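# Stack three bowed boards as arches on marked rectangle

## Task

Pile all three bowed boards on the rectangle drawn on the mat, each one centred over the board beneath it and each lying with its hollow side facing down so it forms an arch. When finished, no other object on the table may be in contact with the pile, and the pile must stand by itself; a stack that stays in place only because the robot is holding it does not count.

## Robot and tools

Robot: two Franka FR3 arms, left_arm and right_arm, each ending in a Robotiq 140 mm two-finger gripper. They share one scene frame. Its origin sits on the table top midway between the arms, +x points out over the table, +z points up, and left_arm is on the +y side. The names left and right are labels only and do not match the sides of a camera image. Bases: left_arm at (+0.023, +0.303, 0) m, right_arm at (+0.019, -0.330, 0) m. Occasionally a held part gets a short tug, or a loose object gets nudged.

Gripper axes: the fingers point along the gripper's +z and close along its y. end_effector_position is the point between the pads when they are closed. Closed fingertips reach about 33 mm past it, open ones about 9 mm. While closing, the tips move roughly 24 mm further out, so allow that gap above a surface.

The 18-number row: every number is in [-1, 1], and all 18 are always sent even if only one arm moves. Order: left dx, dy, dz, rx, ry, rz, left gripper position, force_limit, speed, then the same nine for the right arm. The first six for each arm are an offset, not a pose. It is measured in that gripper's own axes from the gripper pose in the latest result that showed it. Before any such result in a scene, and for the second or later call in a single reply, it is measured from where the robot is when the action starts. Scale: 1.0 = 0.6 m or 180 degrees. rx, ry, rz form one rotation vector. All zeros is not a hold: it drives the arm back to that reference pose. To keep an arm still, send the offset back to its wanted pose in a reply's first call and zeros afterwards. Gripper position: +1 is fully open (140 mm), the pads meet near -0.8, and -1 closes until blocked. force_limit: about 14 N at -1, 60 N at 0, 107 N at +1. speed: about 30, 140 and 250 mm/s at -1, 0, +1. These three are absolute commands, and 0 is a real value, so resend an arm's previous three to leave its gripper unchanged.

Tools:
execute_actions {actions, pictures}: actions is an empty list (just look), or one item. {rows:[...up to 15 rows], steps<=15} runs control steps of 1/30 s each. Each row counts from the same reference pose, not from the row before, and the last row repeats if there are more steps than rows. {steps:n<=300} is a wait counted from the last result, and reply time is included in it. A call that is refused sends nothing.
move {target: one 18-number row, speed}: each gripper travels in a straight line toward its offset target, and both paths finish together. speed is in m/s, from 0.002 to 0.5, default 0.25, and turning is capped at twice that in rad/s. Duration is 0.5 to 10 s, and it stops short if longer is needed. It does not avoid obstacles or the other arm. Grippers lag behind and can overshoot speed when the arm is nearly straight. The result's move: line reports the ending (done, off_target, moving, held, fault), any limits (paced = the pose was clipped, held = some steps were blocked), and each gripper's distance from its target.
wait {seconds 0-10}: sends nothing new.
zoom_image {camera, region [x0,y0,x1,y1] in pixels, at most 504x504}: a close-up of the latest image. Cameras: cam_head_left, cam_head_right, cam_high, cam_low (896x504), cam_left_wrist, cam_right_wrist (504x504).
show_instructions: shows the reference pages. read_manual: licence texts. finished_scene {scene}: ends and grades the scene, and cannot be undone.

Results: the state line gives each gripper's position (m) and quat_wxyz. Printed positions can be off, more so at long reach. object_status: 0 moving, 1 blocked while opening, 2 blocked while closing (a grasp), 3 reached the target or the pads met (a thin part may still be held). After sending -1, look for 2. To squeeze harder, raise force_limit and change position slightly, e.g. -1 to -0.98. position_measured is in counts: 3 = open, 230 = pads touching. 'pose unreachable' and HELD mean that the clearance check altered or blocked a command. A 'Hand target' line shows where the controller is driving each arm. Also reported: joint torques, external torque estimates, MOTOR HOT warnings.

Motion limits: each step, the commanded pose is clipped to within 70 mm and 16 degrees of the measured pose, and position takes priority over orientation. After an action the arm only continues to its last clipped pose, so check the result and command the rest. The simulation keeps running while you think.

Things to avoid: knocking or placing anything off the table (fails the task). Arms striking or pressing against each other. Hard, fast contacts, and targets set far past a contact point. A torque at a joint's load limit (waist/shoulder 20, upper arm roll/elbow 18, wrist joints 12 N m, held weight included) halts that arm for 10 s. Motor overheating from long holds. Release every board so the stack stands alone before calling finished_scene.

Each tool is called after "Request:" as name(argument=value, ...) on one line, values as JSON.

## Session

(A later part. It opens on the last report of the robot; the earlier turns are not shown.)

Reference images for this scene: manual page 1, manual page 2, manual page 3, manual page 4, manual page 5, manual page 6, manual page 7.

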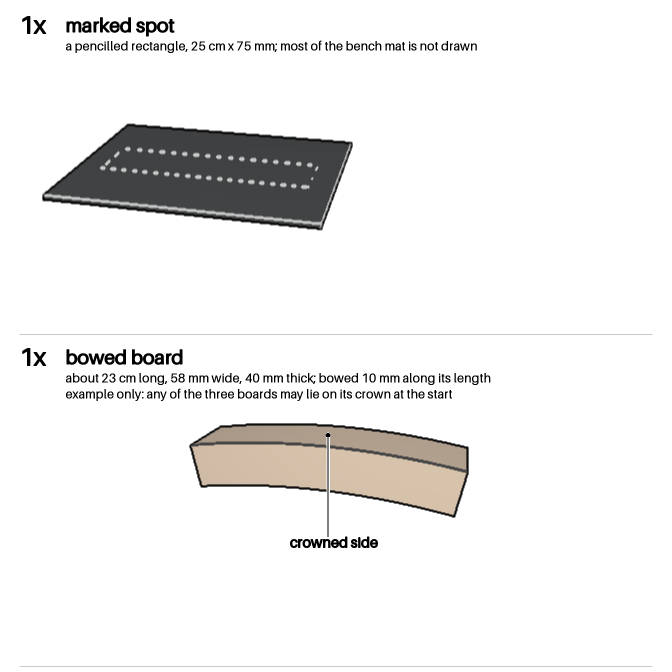

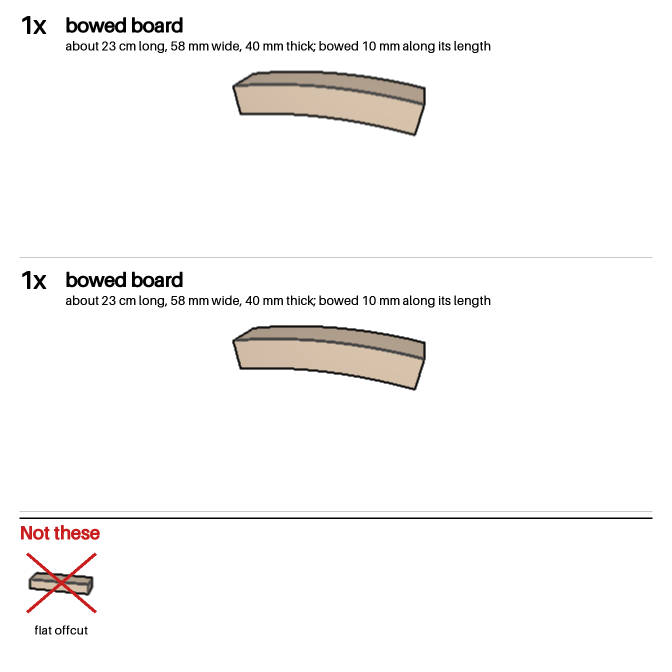

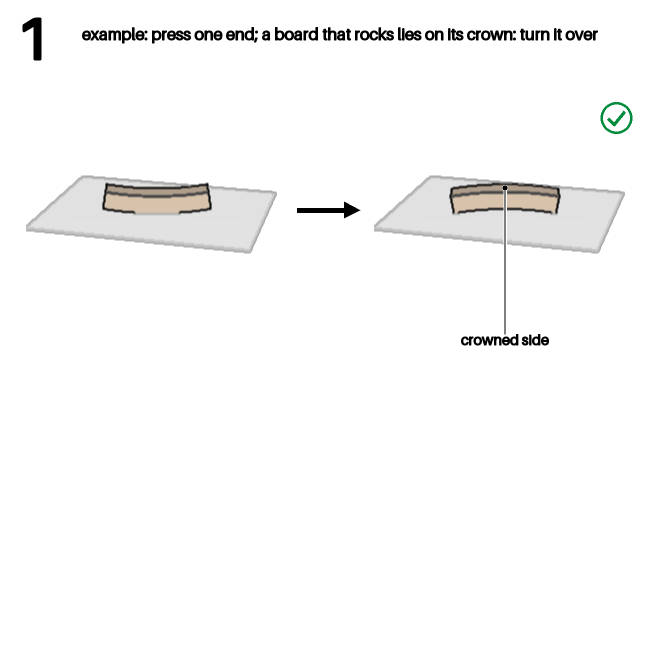

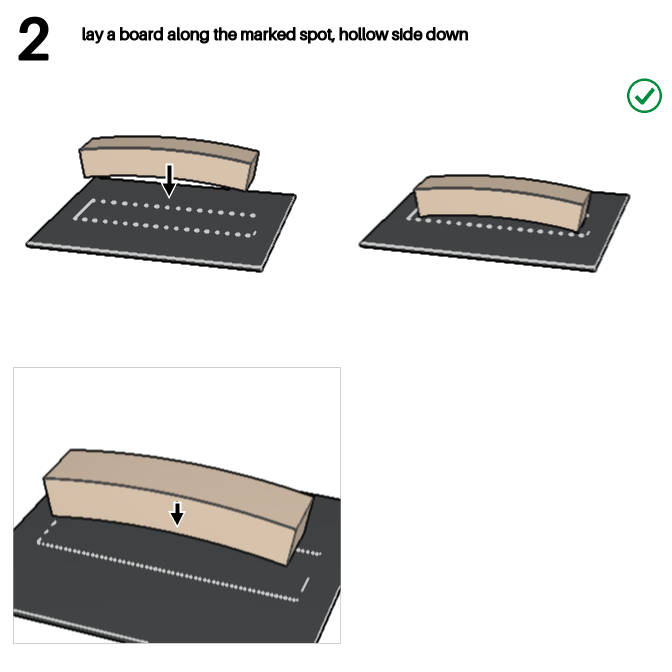

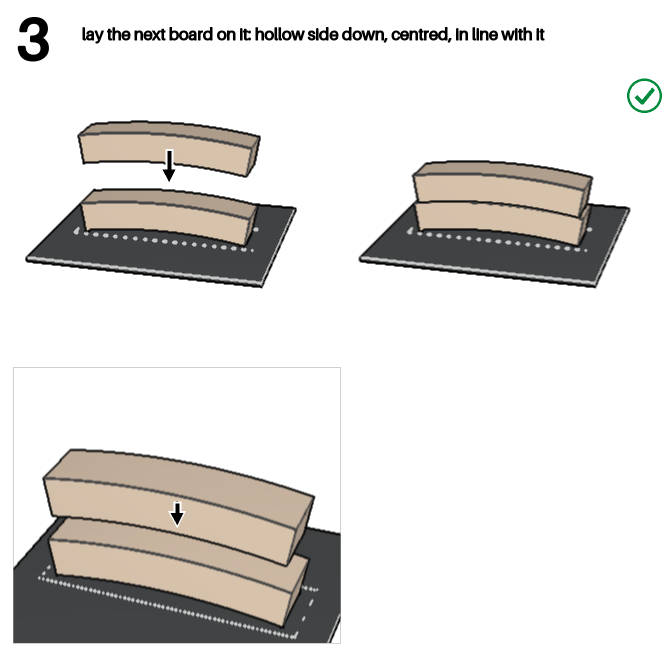

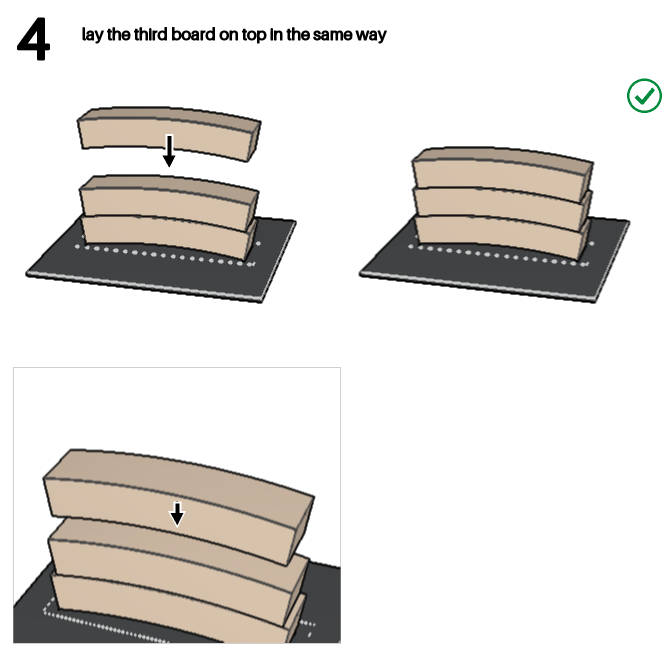

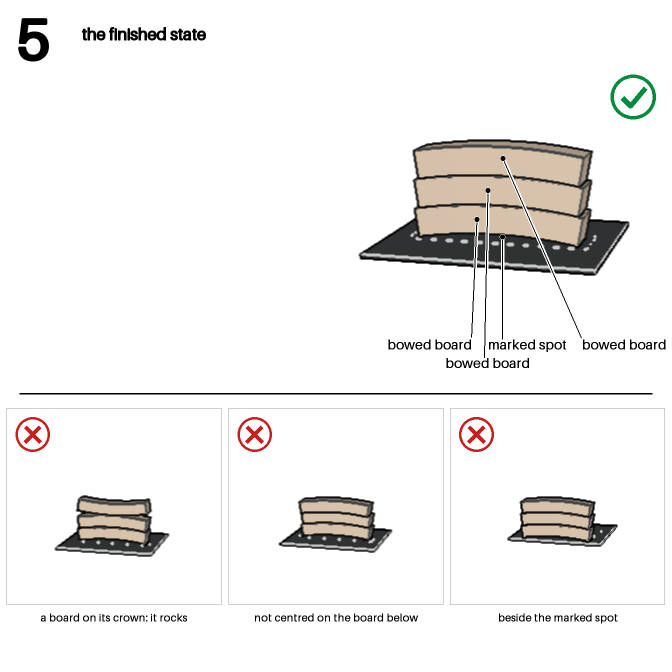

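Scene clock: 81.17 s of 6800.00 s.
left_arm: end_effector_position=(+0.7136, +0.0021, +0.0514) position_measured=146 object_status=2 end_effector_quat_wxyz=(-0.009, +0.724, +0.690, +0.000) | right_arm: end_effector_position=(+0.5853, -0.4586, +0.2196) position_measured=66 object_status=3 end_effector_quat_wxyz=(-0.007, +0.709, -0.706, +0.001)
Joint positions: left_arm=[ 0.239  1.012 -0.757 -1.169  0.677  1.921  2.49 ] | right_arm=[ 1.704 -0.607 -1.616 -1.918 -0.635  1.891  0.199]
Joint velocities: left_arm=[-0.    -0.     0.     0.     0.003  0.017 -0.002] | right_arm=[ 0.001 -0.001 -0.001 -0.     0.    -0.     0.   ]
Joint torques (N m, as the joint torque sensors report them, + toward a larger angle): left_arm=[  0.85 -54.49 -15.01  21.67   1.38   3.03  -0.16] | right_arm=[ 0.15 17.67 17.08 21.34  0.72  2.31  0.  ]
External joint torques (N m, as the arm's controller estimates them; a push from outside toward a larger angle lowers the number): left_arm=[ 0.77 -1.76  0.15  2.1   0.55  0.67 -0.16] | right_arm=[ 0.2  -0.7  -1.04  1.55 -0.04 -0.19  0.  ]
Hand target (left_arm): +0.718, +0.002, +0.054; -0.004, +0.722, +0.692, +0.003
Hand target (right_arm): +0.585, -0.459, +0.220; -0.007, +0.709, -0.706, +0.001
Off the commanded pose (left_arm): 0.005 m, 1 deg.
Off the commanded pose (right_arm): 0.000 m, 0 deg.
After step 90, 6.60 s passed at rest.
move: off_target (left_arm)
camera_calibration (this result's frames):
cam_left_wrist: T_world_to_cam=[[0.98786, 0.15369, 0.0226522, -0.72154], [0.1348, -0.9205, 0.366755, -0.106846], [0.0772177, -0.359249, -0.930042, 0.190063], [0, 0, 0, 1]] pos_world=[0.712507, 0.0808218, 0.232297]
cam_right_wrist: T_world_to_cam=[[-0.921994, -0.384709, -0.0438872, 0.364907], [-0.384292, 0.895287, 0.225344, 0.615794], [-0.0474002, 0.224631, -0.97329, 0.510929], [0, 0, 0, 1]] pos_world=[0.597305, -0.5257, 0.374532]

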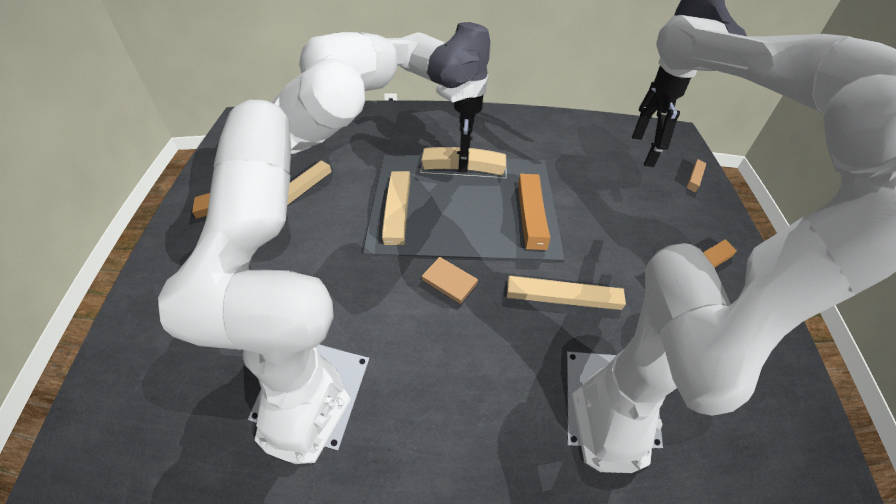

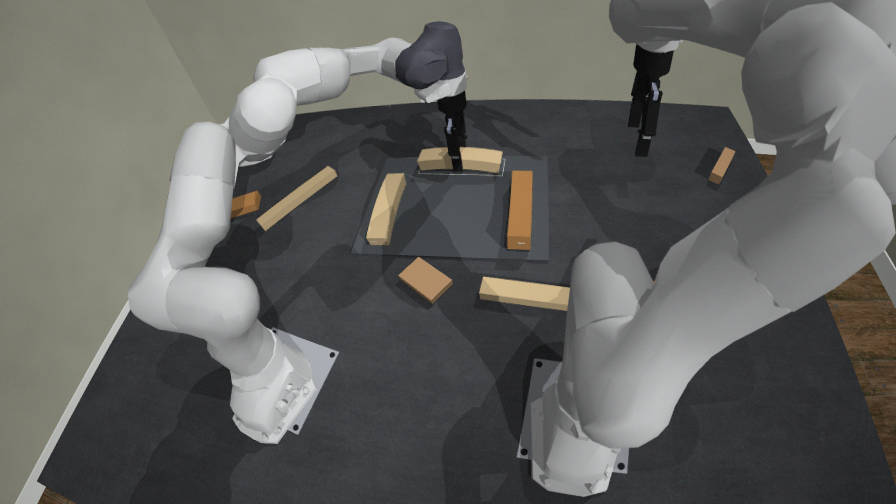

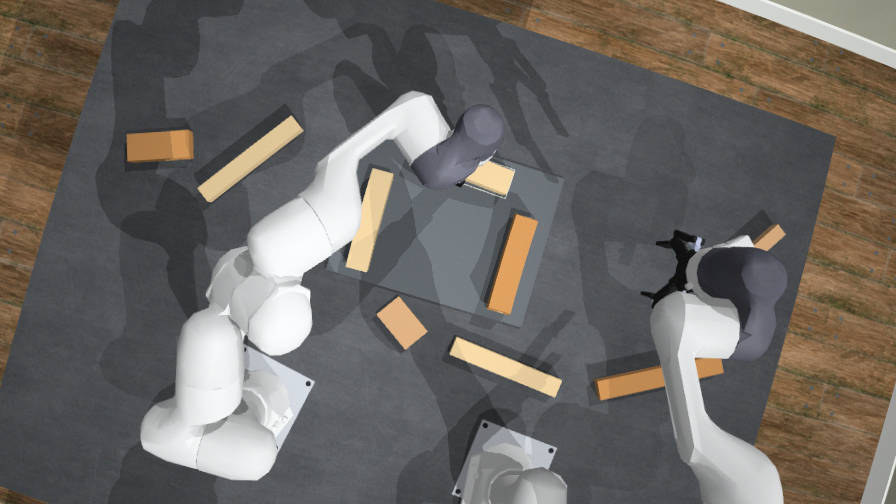

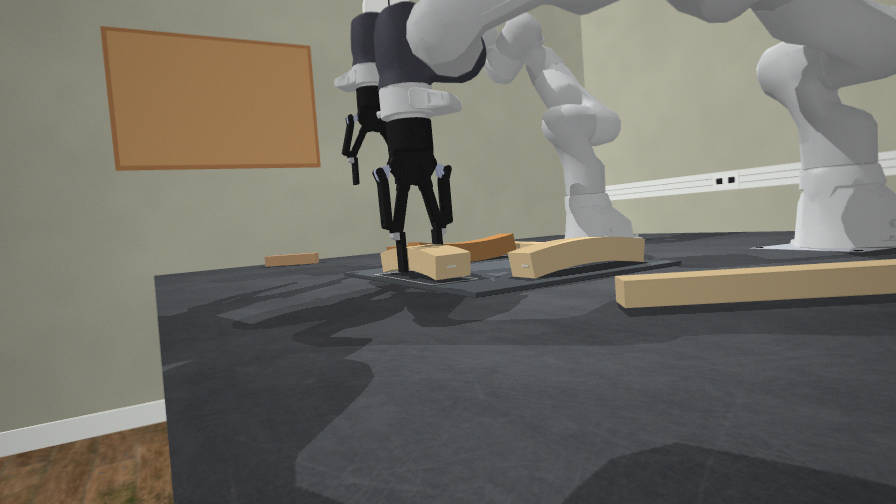

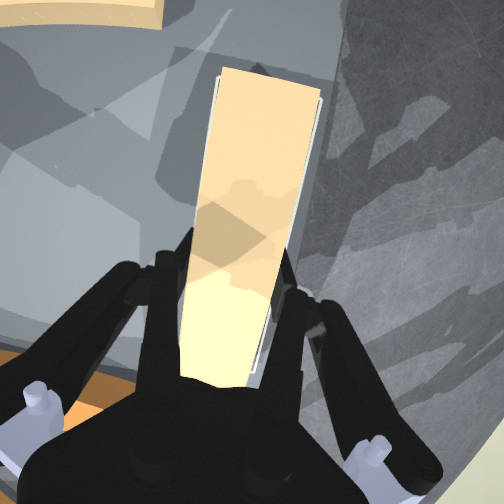

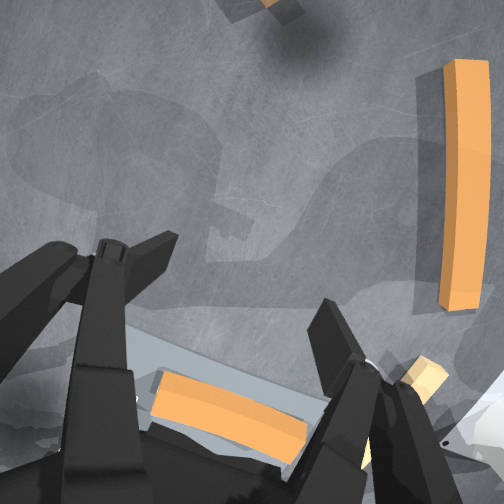

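Request:
move(target=[0,0.009,0.008,-0.005,-0.005,-0.006,-1,0,0,0,0,0,0,0,0,0.5,0.6,0], speed=0.015)

Request:
execute_actions(actions=[{"rows":[[0,0,0,0,0,0,0.5,0,-0.3,0,0,0,0,0,0,0.5,0.6,0]]}], pictures=false)

Request:
move(target=[0,0,-0.1,0,0,0,0.5,0,0,0,0,0,0,0,0,0.5,0.6,0], speed=0.15)

Request:
move(target=[0.275,-0.33,0.02,0,0,-0.52,0.5,0,0,0,0.4,-0.2,0,0,0,0.5,0.6,0], speed=0.35)

Scene clock: 92.77 s of 6800.00 s.
left_arm: end_effector_position=(+0.7145, +0.0007, +0.0464) position_measured=146 object_status=2 end_effector_quat_wxyz=(-0.004, +0.721, +0.693, -0.001) | right_arm: end_effector_position=(+0.5853, -0.4586, +0.2196) position_measured=66 object_status=3 end_effector_quat_wxyz=(-0.007, +0.709, -0.706, +0.001)
Joint positions: left_arm=[ 0.245  1.015 -0.757 -1.182  0.677  1.944  2.48 ] | right_arm=[ 1.704 -0.607 -1.616 -1.918 -0.635  1.891  0.199]
Joint velocities: left_arm=[ 0.003 -0.001  0.001 -0.002  0.     0.009 -0.014] | right_arm=[ 0.     0.     0.001  0.    -0.    -0.     0.002]
Joint torques (N m, as the joint torque sensors report them, + toward a larger angle): left_arm=[  2.58 -52.05 -14.21  19.87   1.08   3.88  -0.09] | right_arm=[-0.24 18.2  16.78 20.94  0.75  2.3  -0.01]
External joint torques (N m, as the arm's controller estimates them; a push from outside toward a larger angle lowers the number): left_arm=[ 2.67  0.81  1.25  0.29  0.26  1.48 -0.09] | right_arm=[-0.34 -0.28 -1.51  1.13 -0.02 -0.23 -0.01]
Hand target (left_arm): +0.719, +0.002, +0.047; +0.002, +0.717, +0.697, +0.000
Hand target (right_arm): +0.585, -0.459, +0.220; -0.007, +0.709, -0.706, +0.001
Off the commanded pose (left_arm): 0.005 m, 1 deg.
Off the commanded pose (right_arm): 0.000 m, 0 deg.
After step 90, 7.47 s passed at rest.
move: off_target (left_arm)
camera_calibration (this result's frames):
cam_left_wrist: T_world_to_cam=[[0.986377, 0.162412, 0.0261122, -0.721195], [0.140787, -0.915598, 0.376643, -0.111079], [0.0850798, -0.367836, -0.92599, 0.179025], [0, 0, 0, 1]] pos_world=[0.711777, 0.0812793, 0.226445]
cam_right_wrist: T_world_to_cam=[[-0.921994, -0.384709, -0.0438872, 0.364907], [-0.384292, 0.895287, 0.225344, 0.615794], [-0.0474002, 0.224631, -0.97329, 0.510929], [0, 0, 0, 1]] pos_world=[0.597305, -0.5257, 0.374532]

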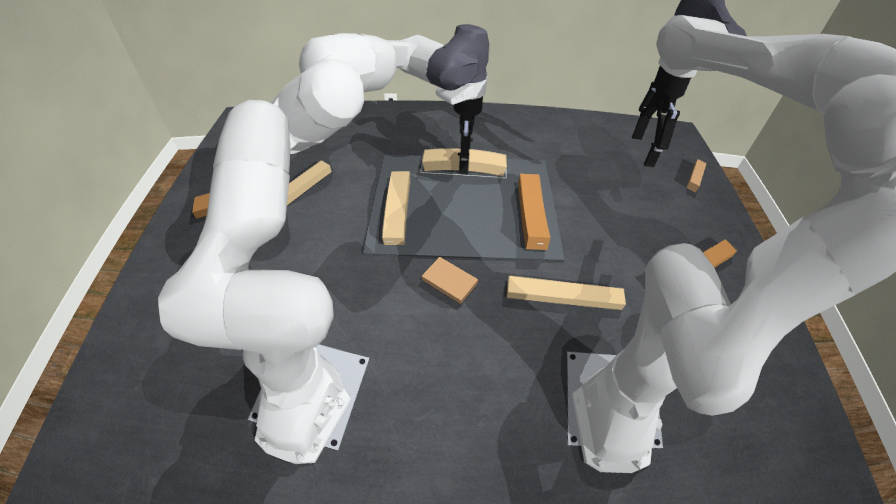

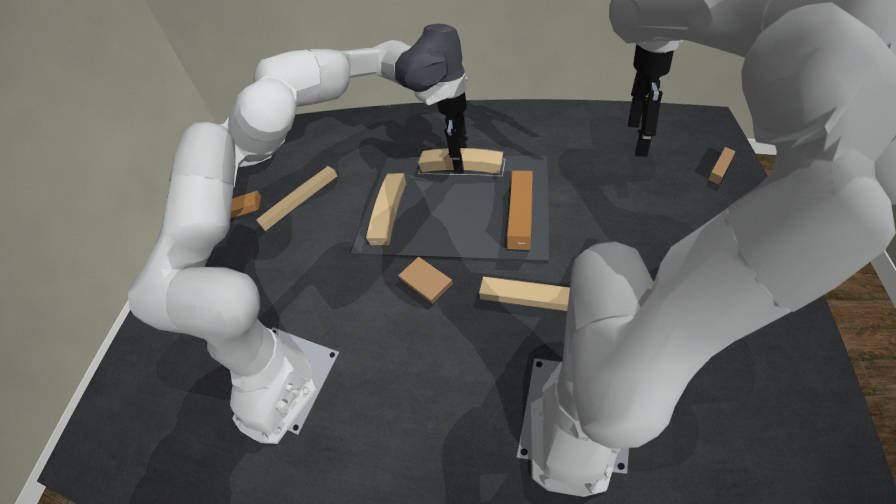

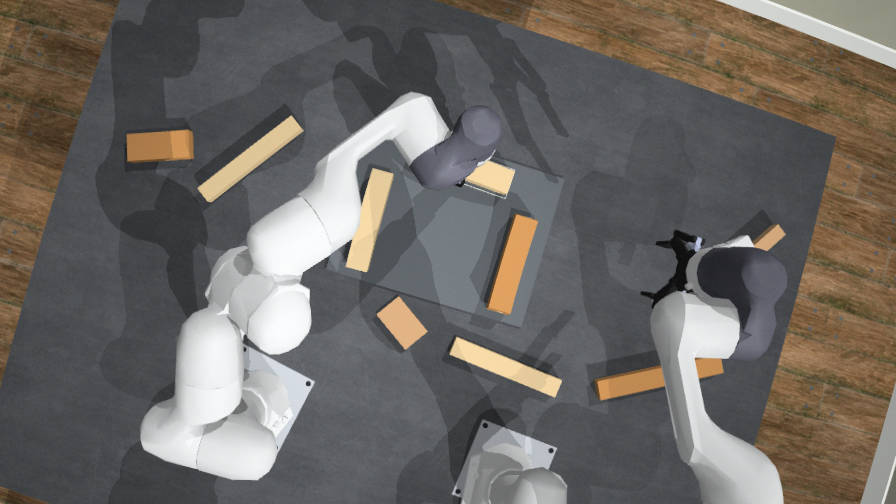

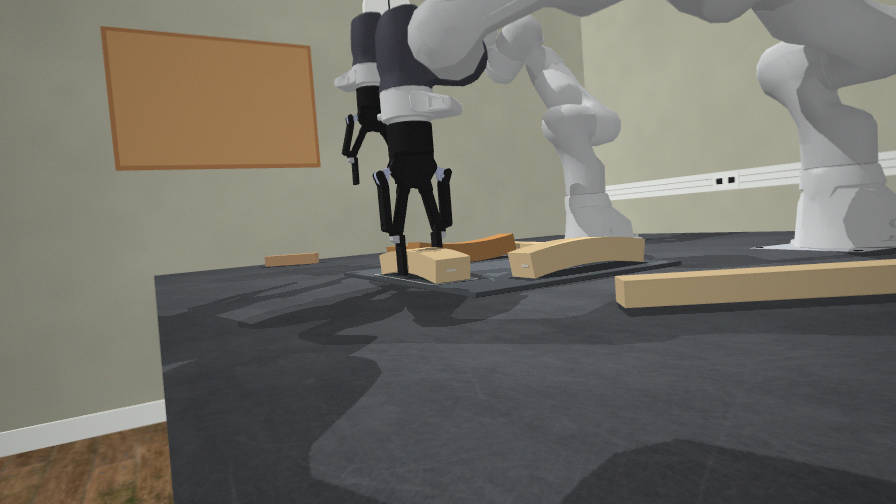

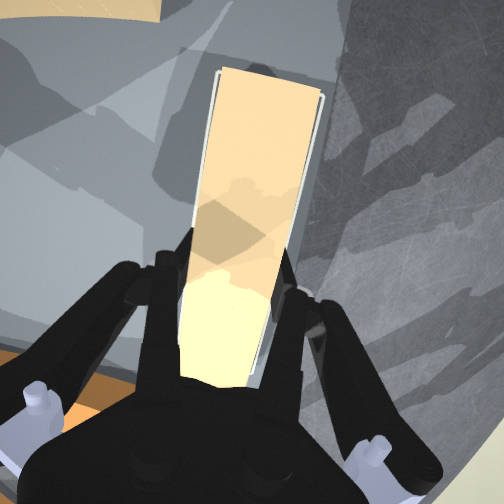

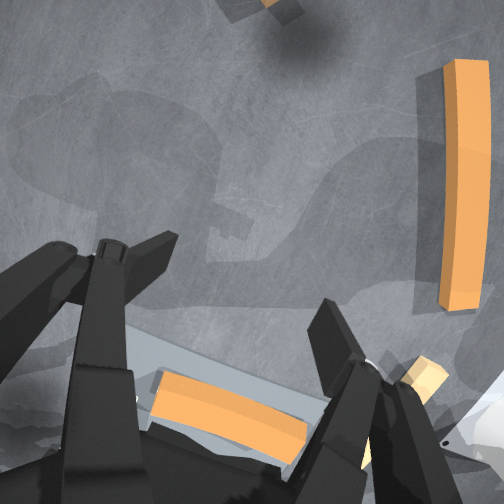

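Scene clock: 93.27 s of 6800.00 s.
left_arm: end_effector_position=(+0.7144, +0.0008, +0.0464) position_measured=67 object_status=0 end_effector_quat_wxyz=(-0.004, +0.721, +0.693, -0.001) | right_arm: end_effector_position=(+0.5853, -0.4586, +0.2196) position_measured=66 object_status=3 end_effector_quat_wxyz=(-0.007, +0.709, -0.706, +0.001)
Joint positions: left_arm=[ 0.245  1.015 -0.757 -1.182  0.677  1.944  2.48 ] | right_arm=[ 1.704 -0.607 -1.616 -1.918 -0.635  1.891  0.199]
Joint velocities: left_arm=[ 0.001 -0.001 -0.     0.     0.001  0.    -0.001] | right_arm=[-0.     0.002  0.001 -0.001  0.001  0.     0.   ]
Joint torques (N m, as the joint torque sensors report them, + toward a larger angle): left_arm=[  0.53 -52.36 -15.53  20.57   0.67   2.15   0.14] | right_arm=[-0.62 18.59 17.63 21.38  0.71  2.32 -0.05]
External joint torques (N m, as the arm's controller estimates them; a push from outside toward a larger angle lowers the number): left_arm=[ 0.55  0.57 -0.06  0.95 -0.14 -0.26  0.14] | right_arm=[-0.64  0.13 -0.6   1.54 -0.05 -0.2  -0.05]
Hand target (left_arm): +0.714, +0.001, +0.046; -0.004, +0.721, +0.693, -0.001
Hand target (right_arm): +0.585, -0.459, +0.220; -0.007, +0.709, -0.706, +0.001
Off the commanded pose (left_arm): 0.000 m, 0 deg.
Off the commanded pose (right_arm): 0.000 m, 0 deg.
Steps of this call (steps 1 to 15: all 15 steps of this action). Readings (end_effector_position | what the end effector reports):
1: left_arm (+0.7144, +0.0008, +0.0464) | right_arm (+0.5853, -0.4586, +0.2196) | left_arm position_measured=146 object_status=0 | right_arm position_measured=66 object_status=3
2: left_arm (+0.7144, +0.0008, +0.0464) | right_arm (+0.5853, -0.4586, +0.2196) | left_arm position_measured=146 object_status=0 | right_arm position_measured=66 object_status=3
4: left_arm (+0.7144, +0.0008, +0.0464) | right_arm (+0.5853, -0.4586, +0.2196) | left_arm position_measured=130 object_status=0 | right_arm position_measured=66 object_status=3
8: left_arm (+0.7144, +0.0008, +0.0464) | right_arm (+0.5853, -0.4586, +0.2196) | left_arm position_measured=107 object_status=0 | right_arm position_measured=66 object_status=3
15: the state above

Scene clock: 94.50 s of 6800.00 s.
left_arm: end_effector_position=(+0.7164, +0.0001, +0.1072) position_measured=66 object_status=3 end_effector_quat_wxyz=(-0.001, +0.719, +0.695, +0.001) | right_arm: end_effector_position=(+0.5853, -0.4586, +0.2196) position_measured=66 object_status=3 end_effector_quat_wxyz=(-0.007, +0.709, -0.706, +0.001)
Joint positions: left_arm=[ 0.245  0.948 -0.785 -1.141  0.642  1.853  2.494] | right_arm=[ 1.704 -0.607 -1.616 -1.918 -0.635  1.891  0.199]
Joint velocities: left_arm=[ 0.    -0.     0.    -0.     0.    -0.01   0.006] | right_arm=[-0.    -0.    -0.001  0.001  0.     0.     0.002]
Joint torques (N m, as the joint torque sensors report them, + toward a larger angle): left_arm=[  0.3  -51.07 -15.66  21.6    0.18   1.5    0.4 ] | right_arm=[-0.55 18.42 17.   21.22  0.72  2.3  -0.02]
External joint torques (N m, as the arm's controller estimates them; a push from outside toward a larger angle lowers the number): left_arm=[ 0.45  1.   -0.81  1.65 -0.66 -0.92  0.4 ] | right_arm=[-0.48  0.07 -1.14  1.37 -0.04 -0.22 -0.02]
Hand target (left_arm): +0.714, +0.000, +0.106; -0.004, +0.721, +0.693, -0.002
Hand target (right_arm): +0.585, -0.459, +0.220; -0.007, +0.709, -0.706, +0.001
Off the commanded pose (left_arm): 0.002 m, 1 deg.
Off the commanded pose (right_arm): 0.000 m, 0 deg.
move: done
camera_calibration (this result's frames):
cam_left_wrist: T_world_to_cam=[[0.985225, 0.168159, 0.0324623, -0.724418], [0.143591, -0.914366, 0.378573, -0.137037], [0.0933429, -0.368318, -0.925002, 0.228905], [0, 0, 0, 1]] pos_world=[0.712026, 0.0808253, 0.287133]
cam_right_wrist: T_world_to_cam=[[-0.921994, -0.384709, -0.0438873, 0.364907], [-0.384292, 0.895287, 0.225344, 0.615794], [-0.0474002, 0.224631, -0.97329, 0.510929], [0, 0, 0, 1]] pos_world=[0.597305, -0.5257, 0.374532]

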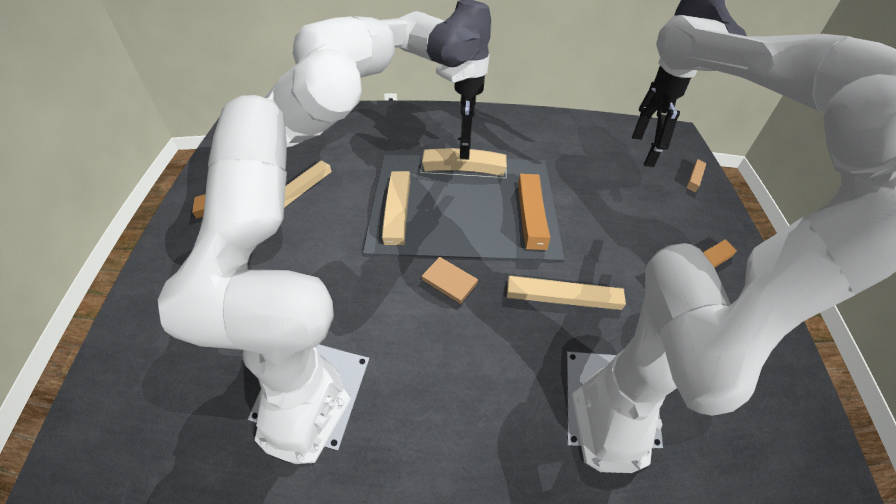

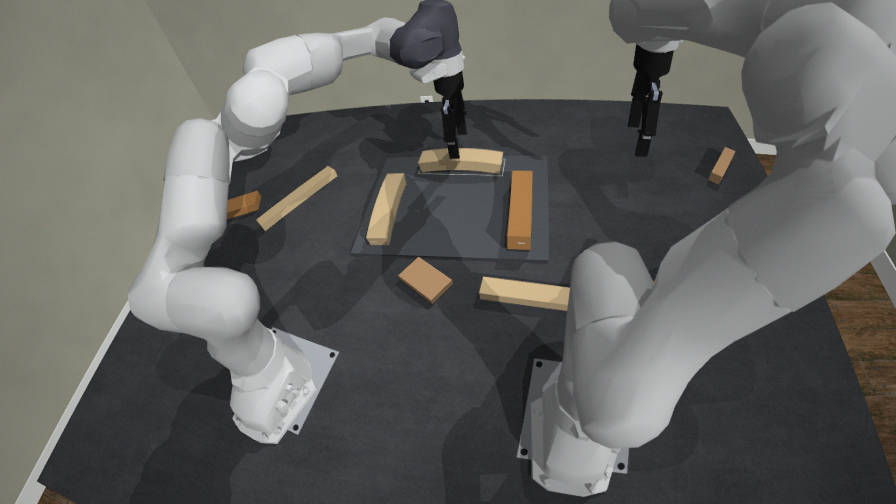

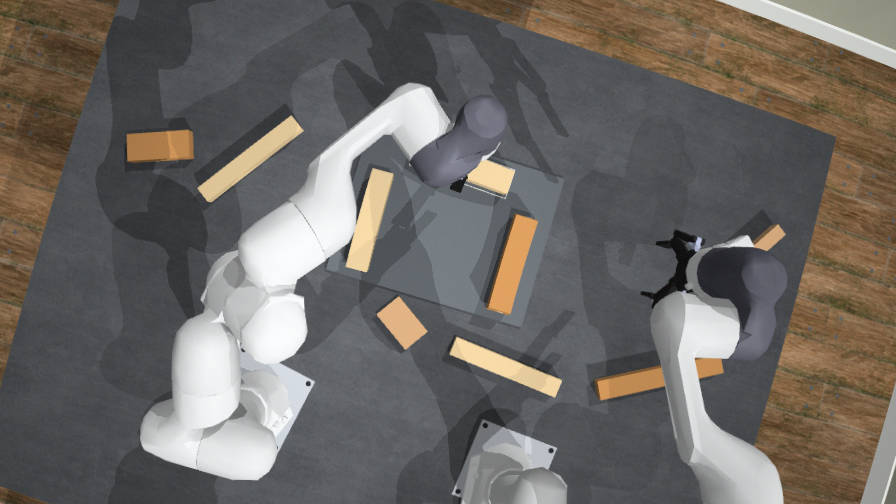

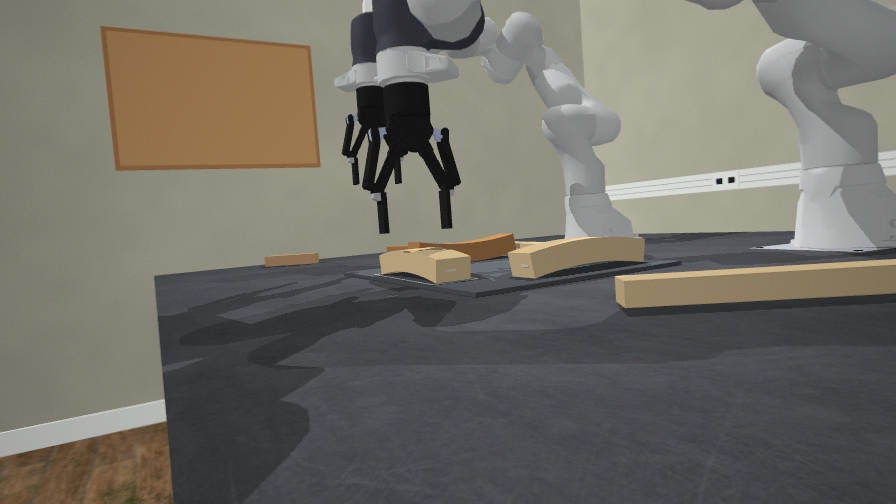

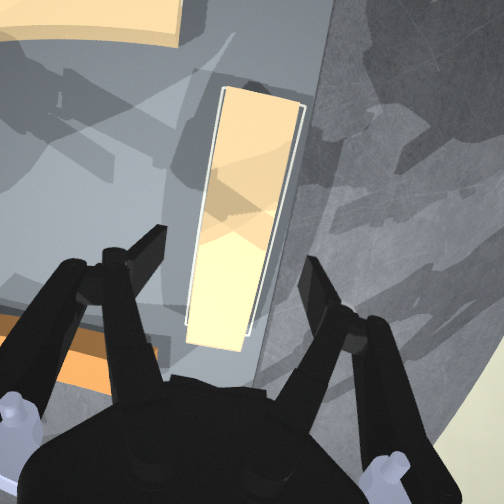

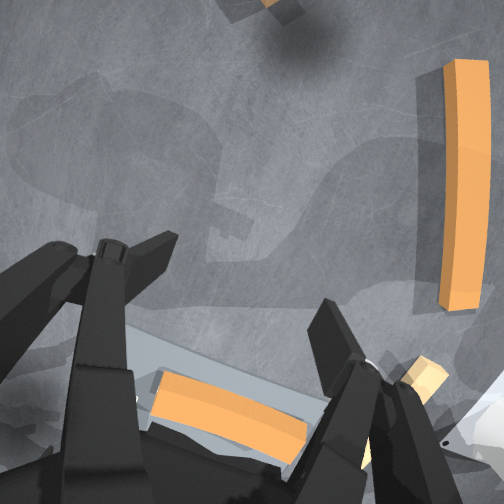

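Scene clock: 97.87 s of 6800.00 s.
left_arm: end_effector_position=(+0.5247, +0.1728, +0.0946) position_measured=66 object_status=3 end_effector_quat_wxyz=(-0.001, -0.012, +1.000, +0.000) | right_arm: end_effector_position=(+0.3458, -0.4594, +0.3387) position_measured=66 object_status=3 end_effector_quat_wxyz=(-0.004, +0.707, -0.707, +0.009)
Joint positions: left_arm=[ 0.444  0.103 -0.506 -2.309  0.074  2.396  1.24 ] | right_arm=[ 0.798 -0.997 -0.696 -2.353 -0.582  1.511  0.229]
Joint velocities: left_arm=[ 0.001  0.002  0.001 -0.001  0.003 -0.001 -0.03 ] | right_arm=[-0.001  0.     0.003 -0.001 -0.001 -0.001  0.001]
Joint torques (N m, as the joint torque sensors report them, + toward a larger angle): left_arm=[ -0.85 -29.41  -1.16  21.66   0.99   2.83  -0.19] | right_arm=[-0.77  4.62 16.05 19.35  1.26  1.84 -0.02]
External joint torques (N m, as the arm's controller estimates them; a push from outside toward a larger angle lowers the number): left_arm=[-0.97 -0.65  0.15  0.65  0.44  0.41 -0.19] | right_arm=[-0.79 -1.47  1.19 -0.08  0.5  -0.68 -0.02]
Hand target (left_arm): +0.526, +0.173, +0.095; +0.002, -0.018, +1.000, +0.001
Hand target (right_arm): +0.344, -0.458, +0.338; -0.003, +0.708, -0.707, +0.008
Off the commanded pose (left_arm): 0.002 m, 0 deg.
Off the commanded pose (right_arm): 0.003 m, 1 deg.
move: done
camera_calibration (this result's frames):
cam_left_wrist: T_world_to_cam=[[-0.223614, 0.974103, 0.0334568, -0.0693082], [0.904458, 0.194589, 0.379593, -0.537789], [0.363252, 0.115143, -0.924549, 0.0735936], [0, 0, 0, 1]] pos_world=[0.444176, 0.163687, 0.2745]
cam_right_wrist: T_world_to_cam=[[-0.923395, -0.381228, -0.0448002, 0.151492], [-0.381853, 0.900416, 0.208421, 0.504828], [-0.0391169, 0.209562, -0.977013, 0.607102], [0, 0, 0, 1]] pos_world=[0.356404, -0.524028, 0.494717]

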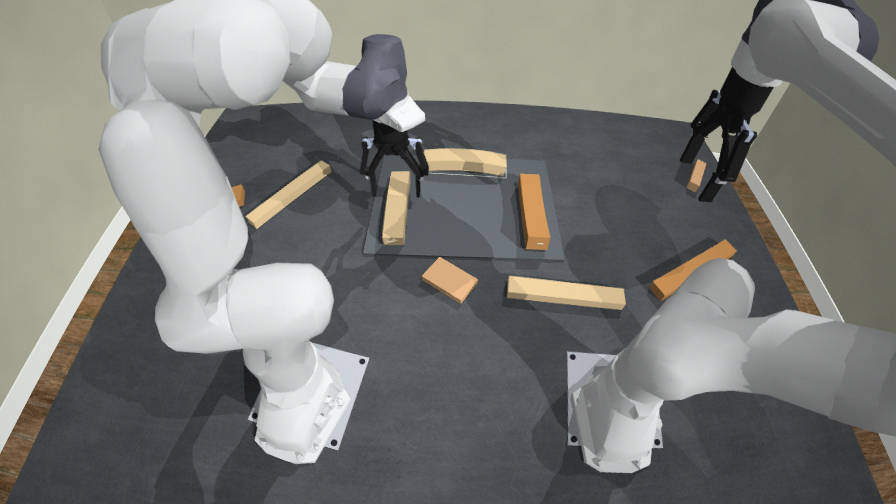

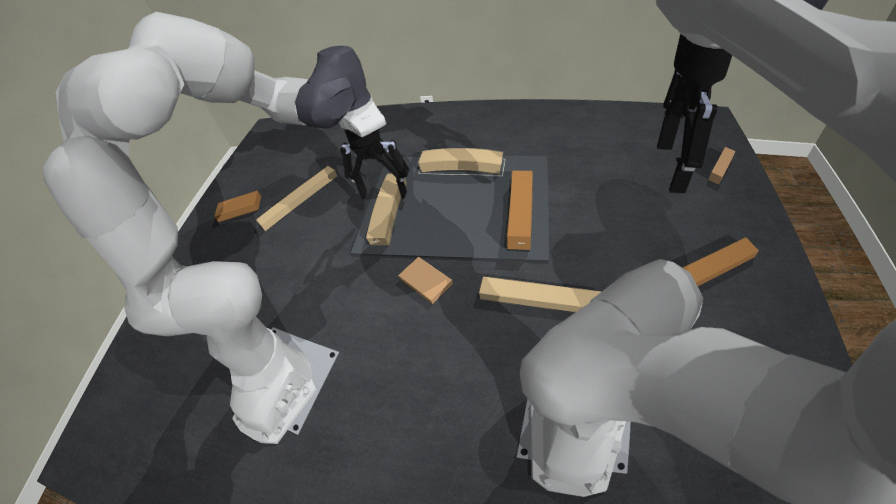

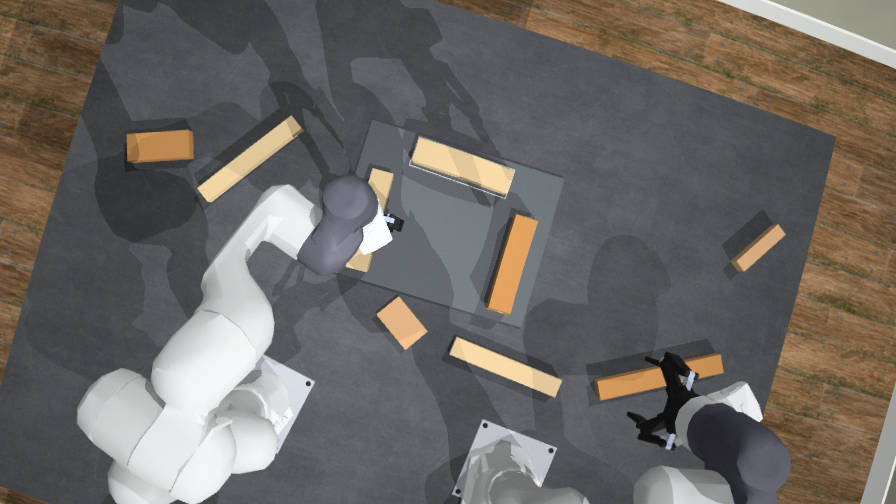

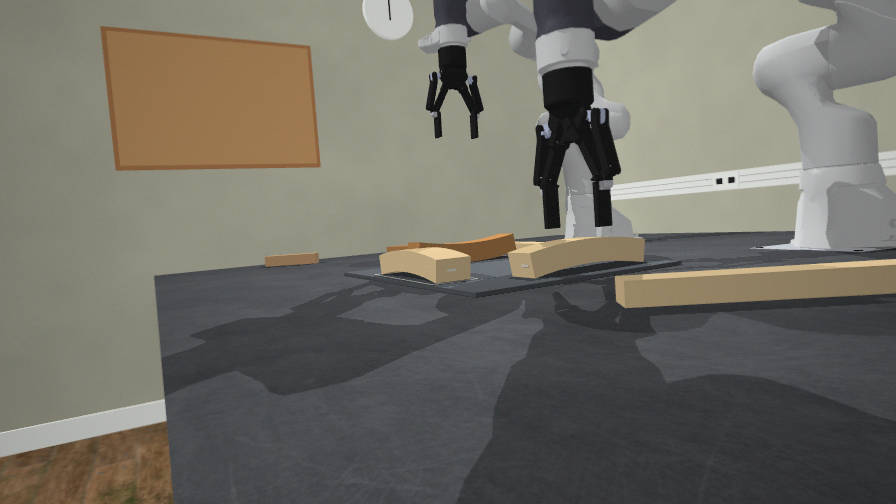

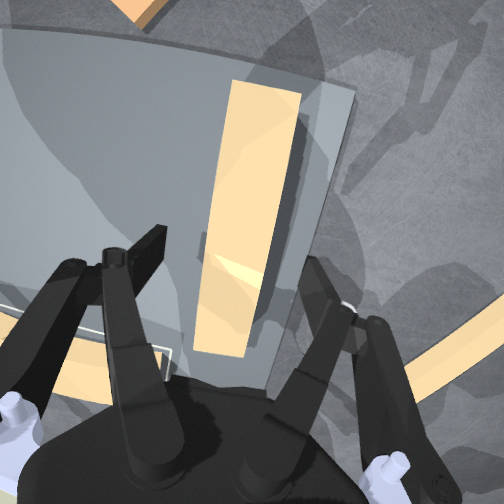

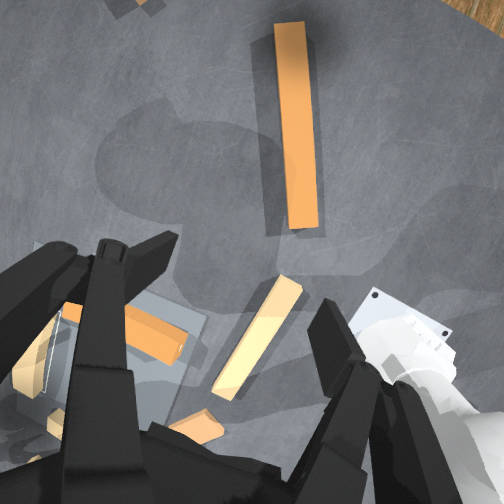

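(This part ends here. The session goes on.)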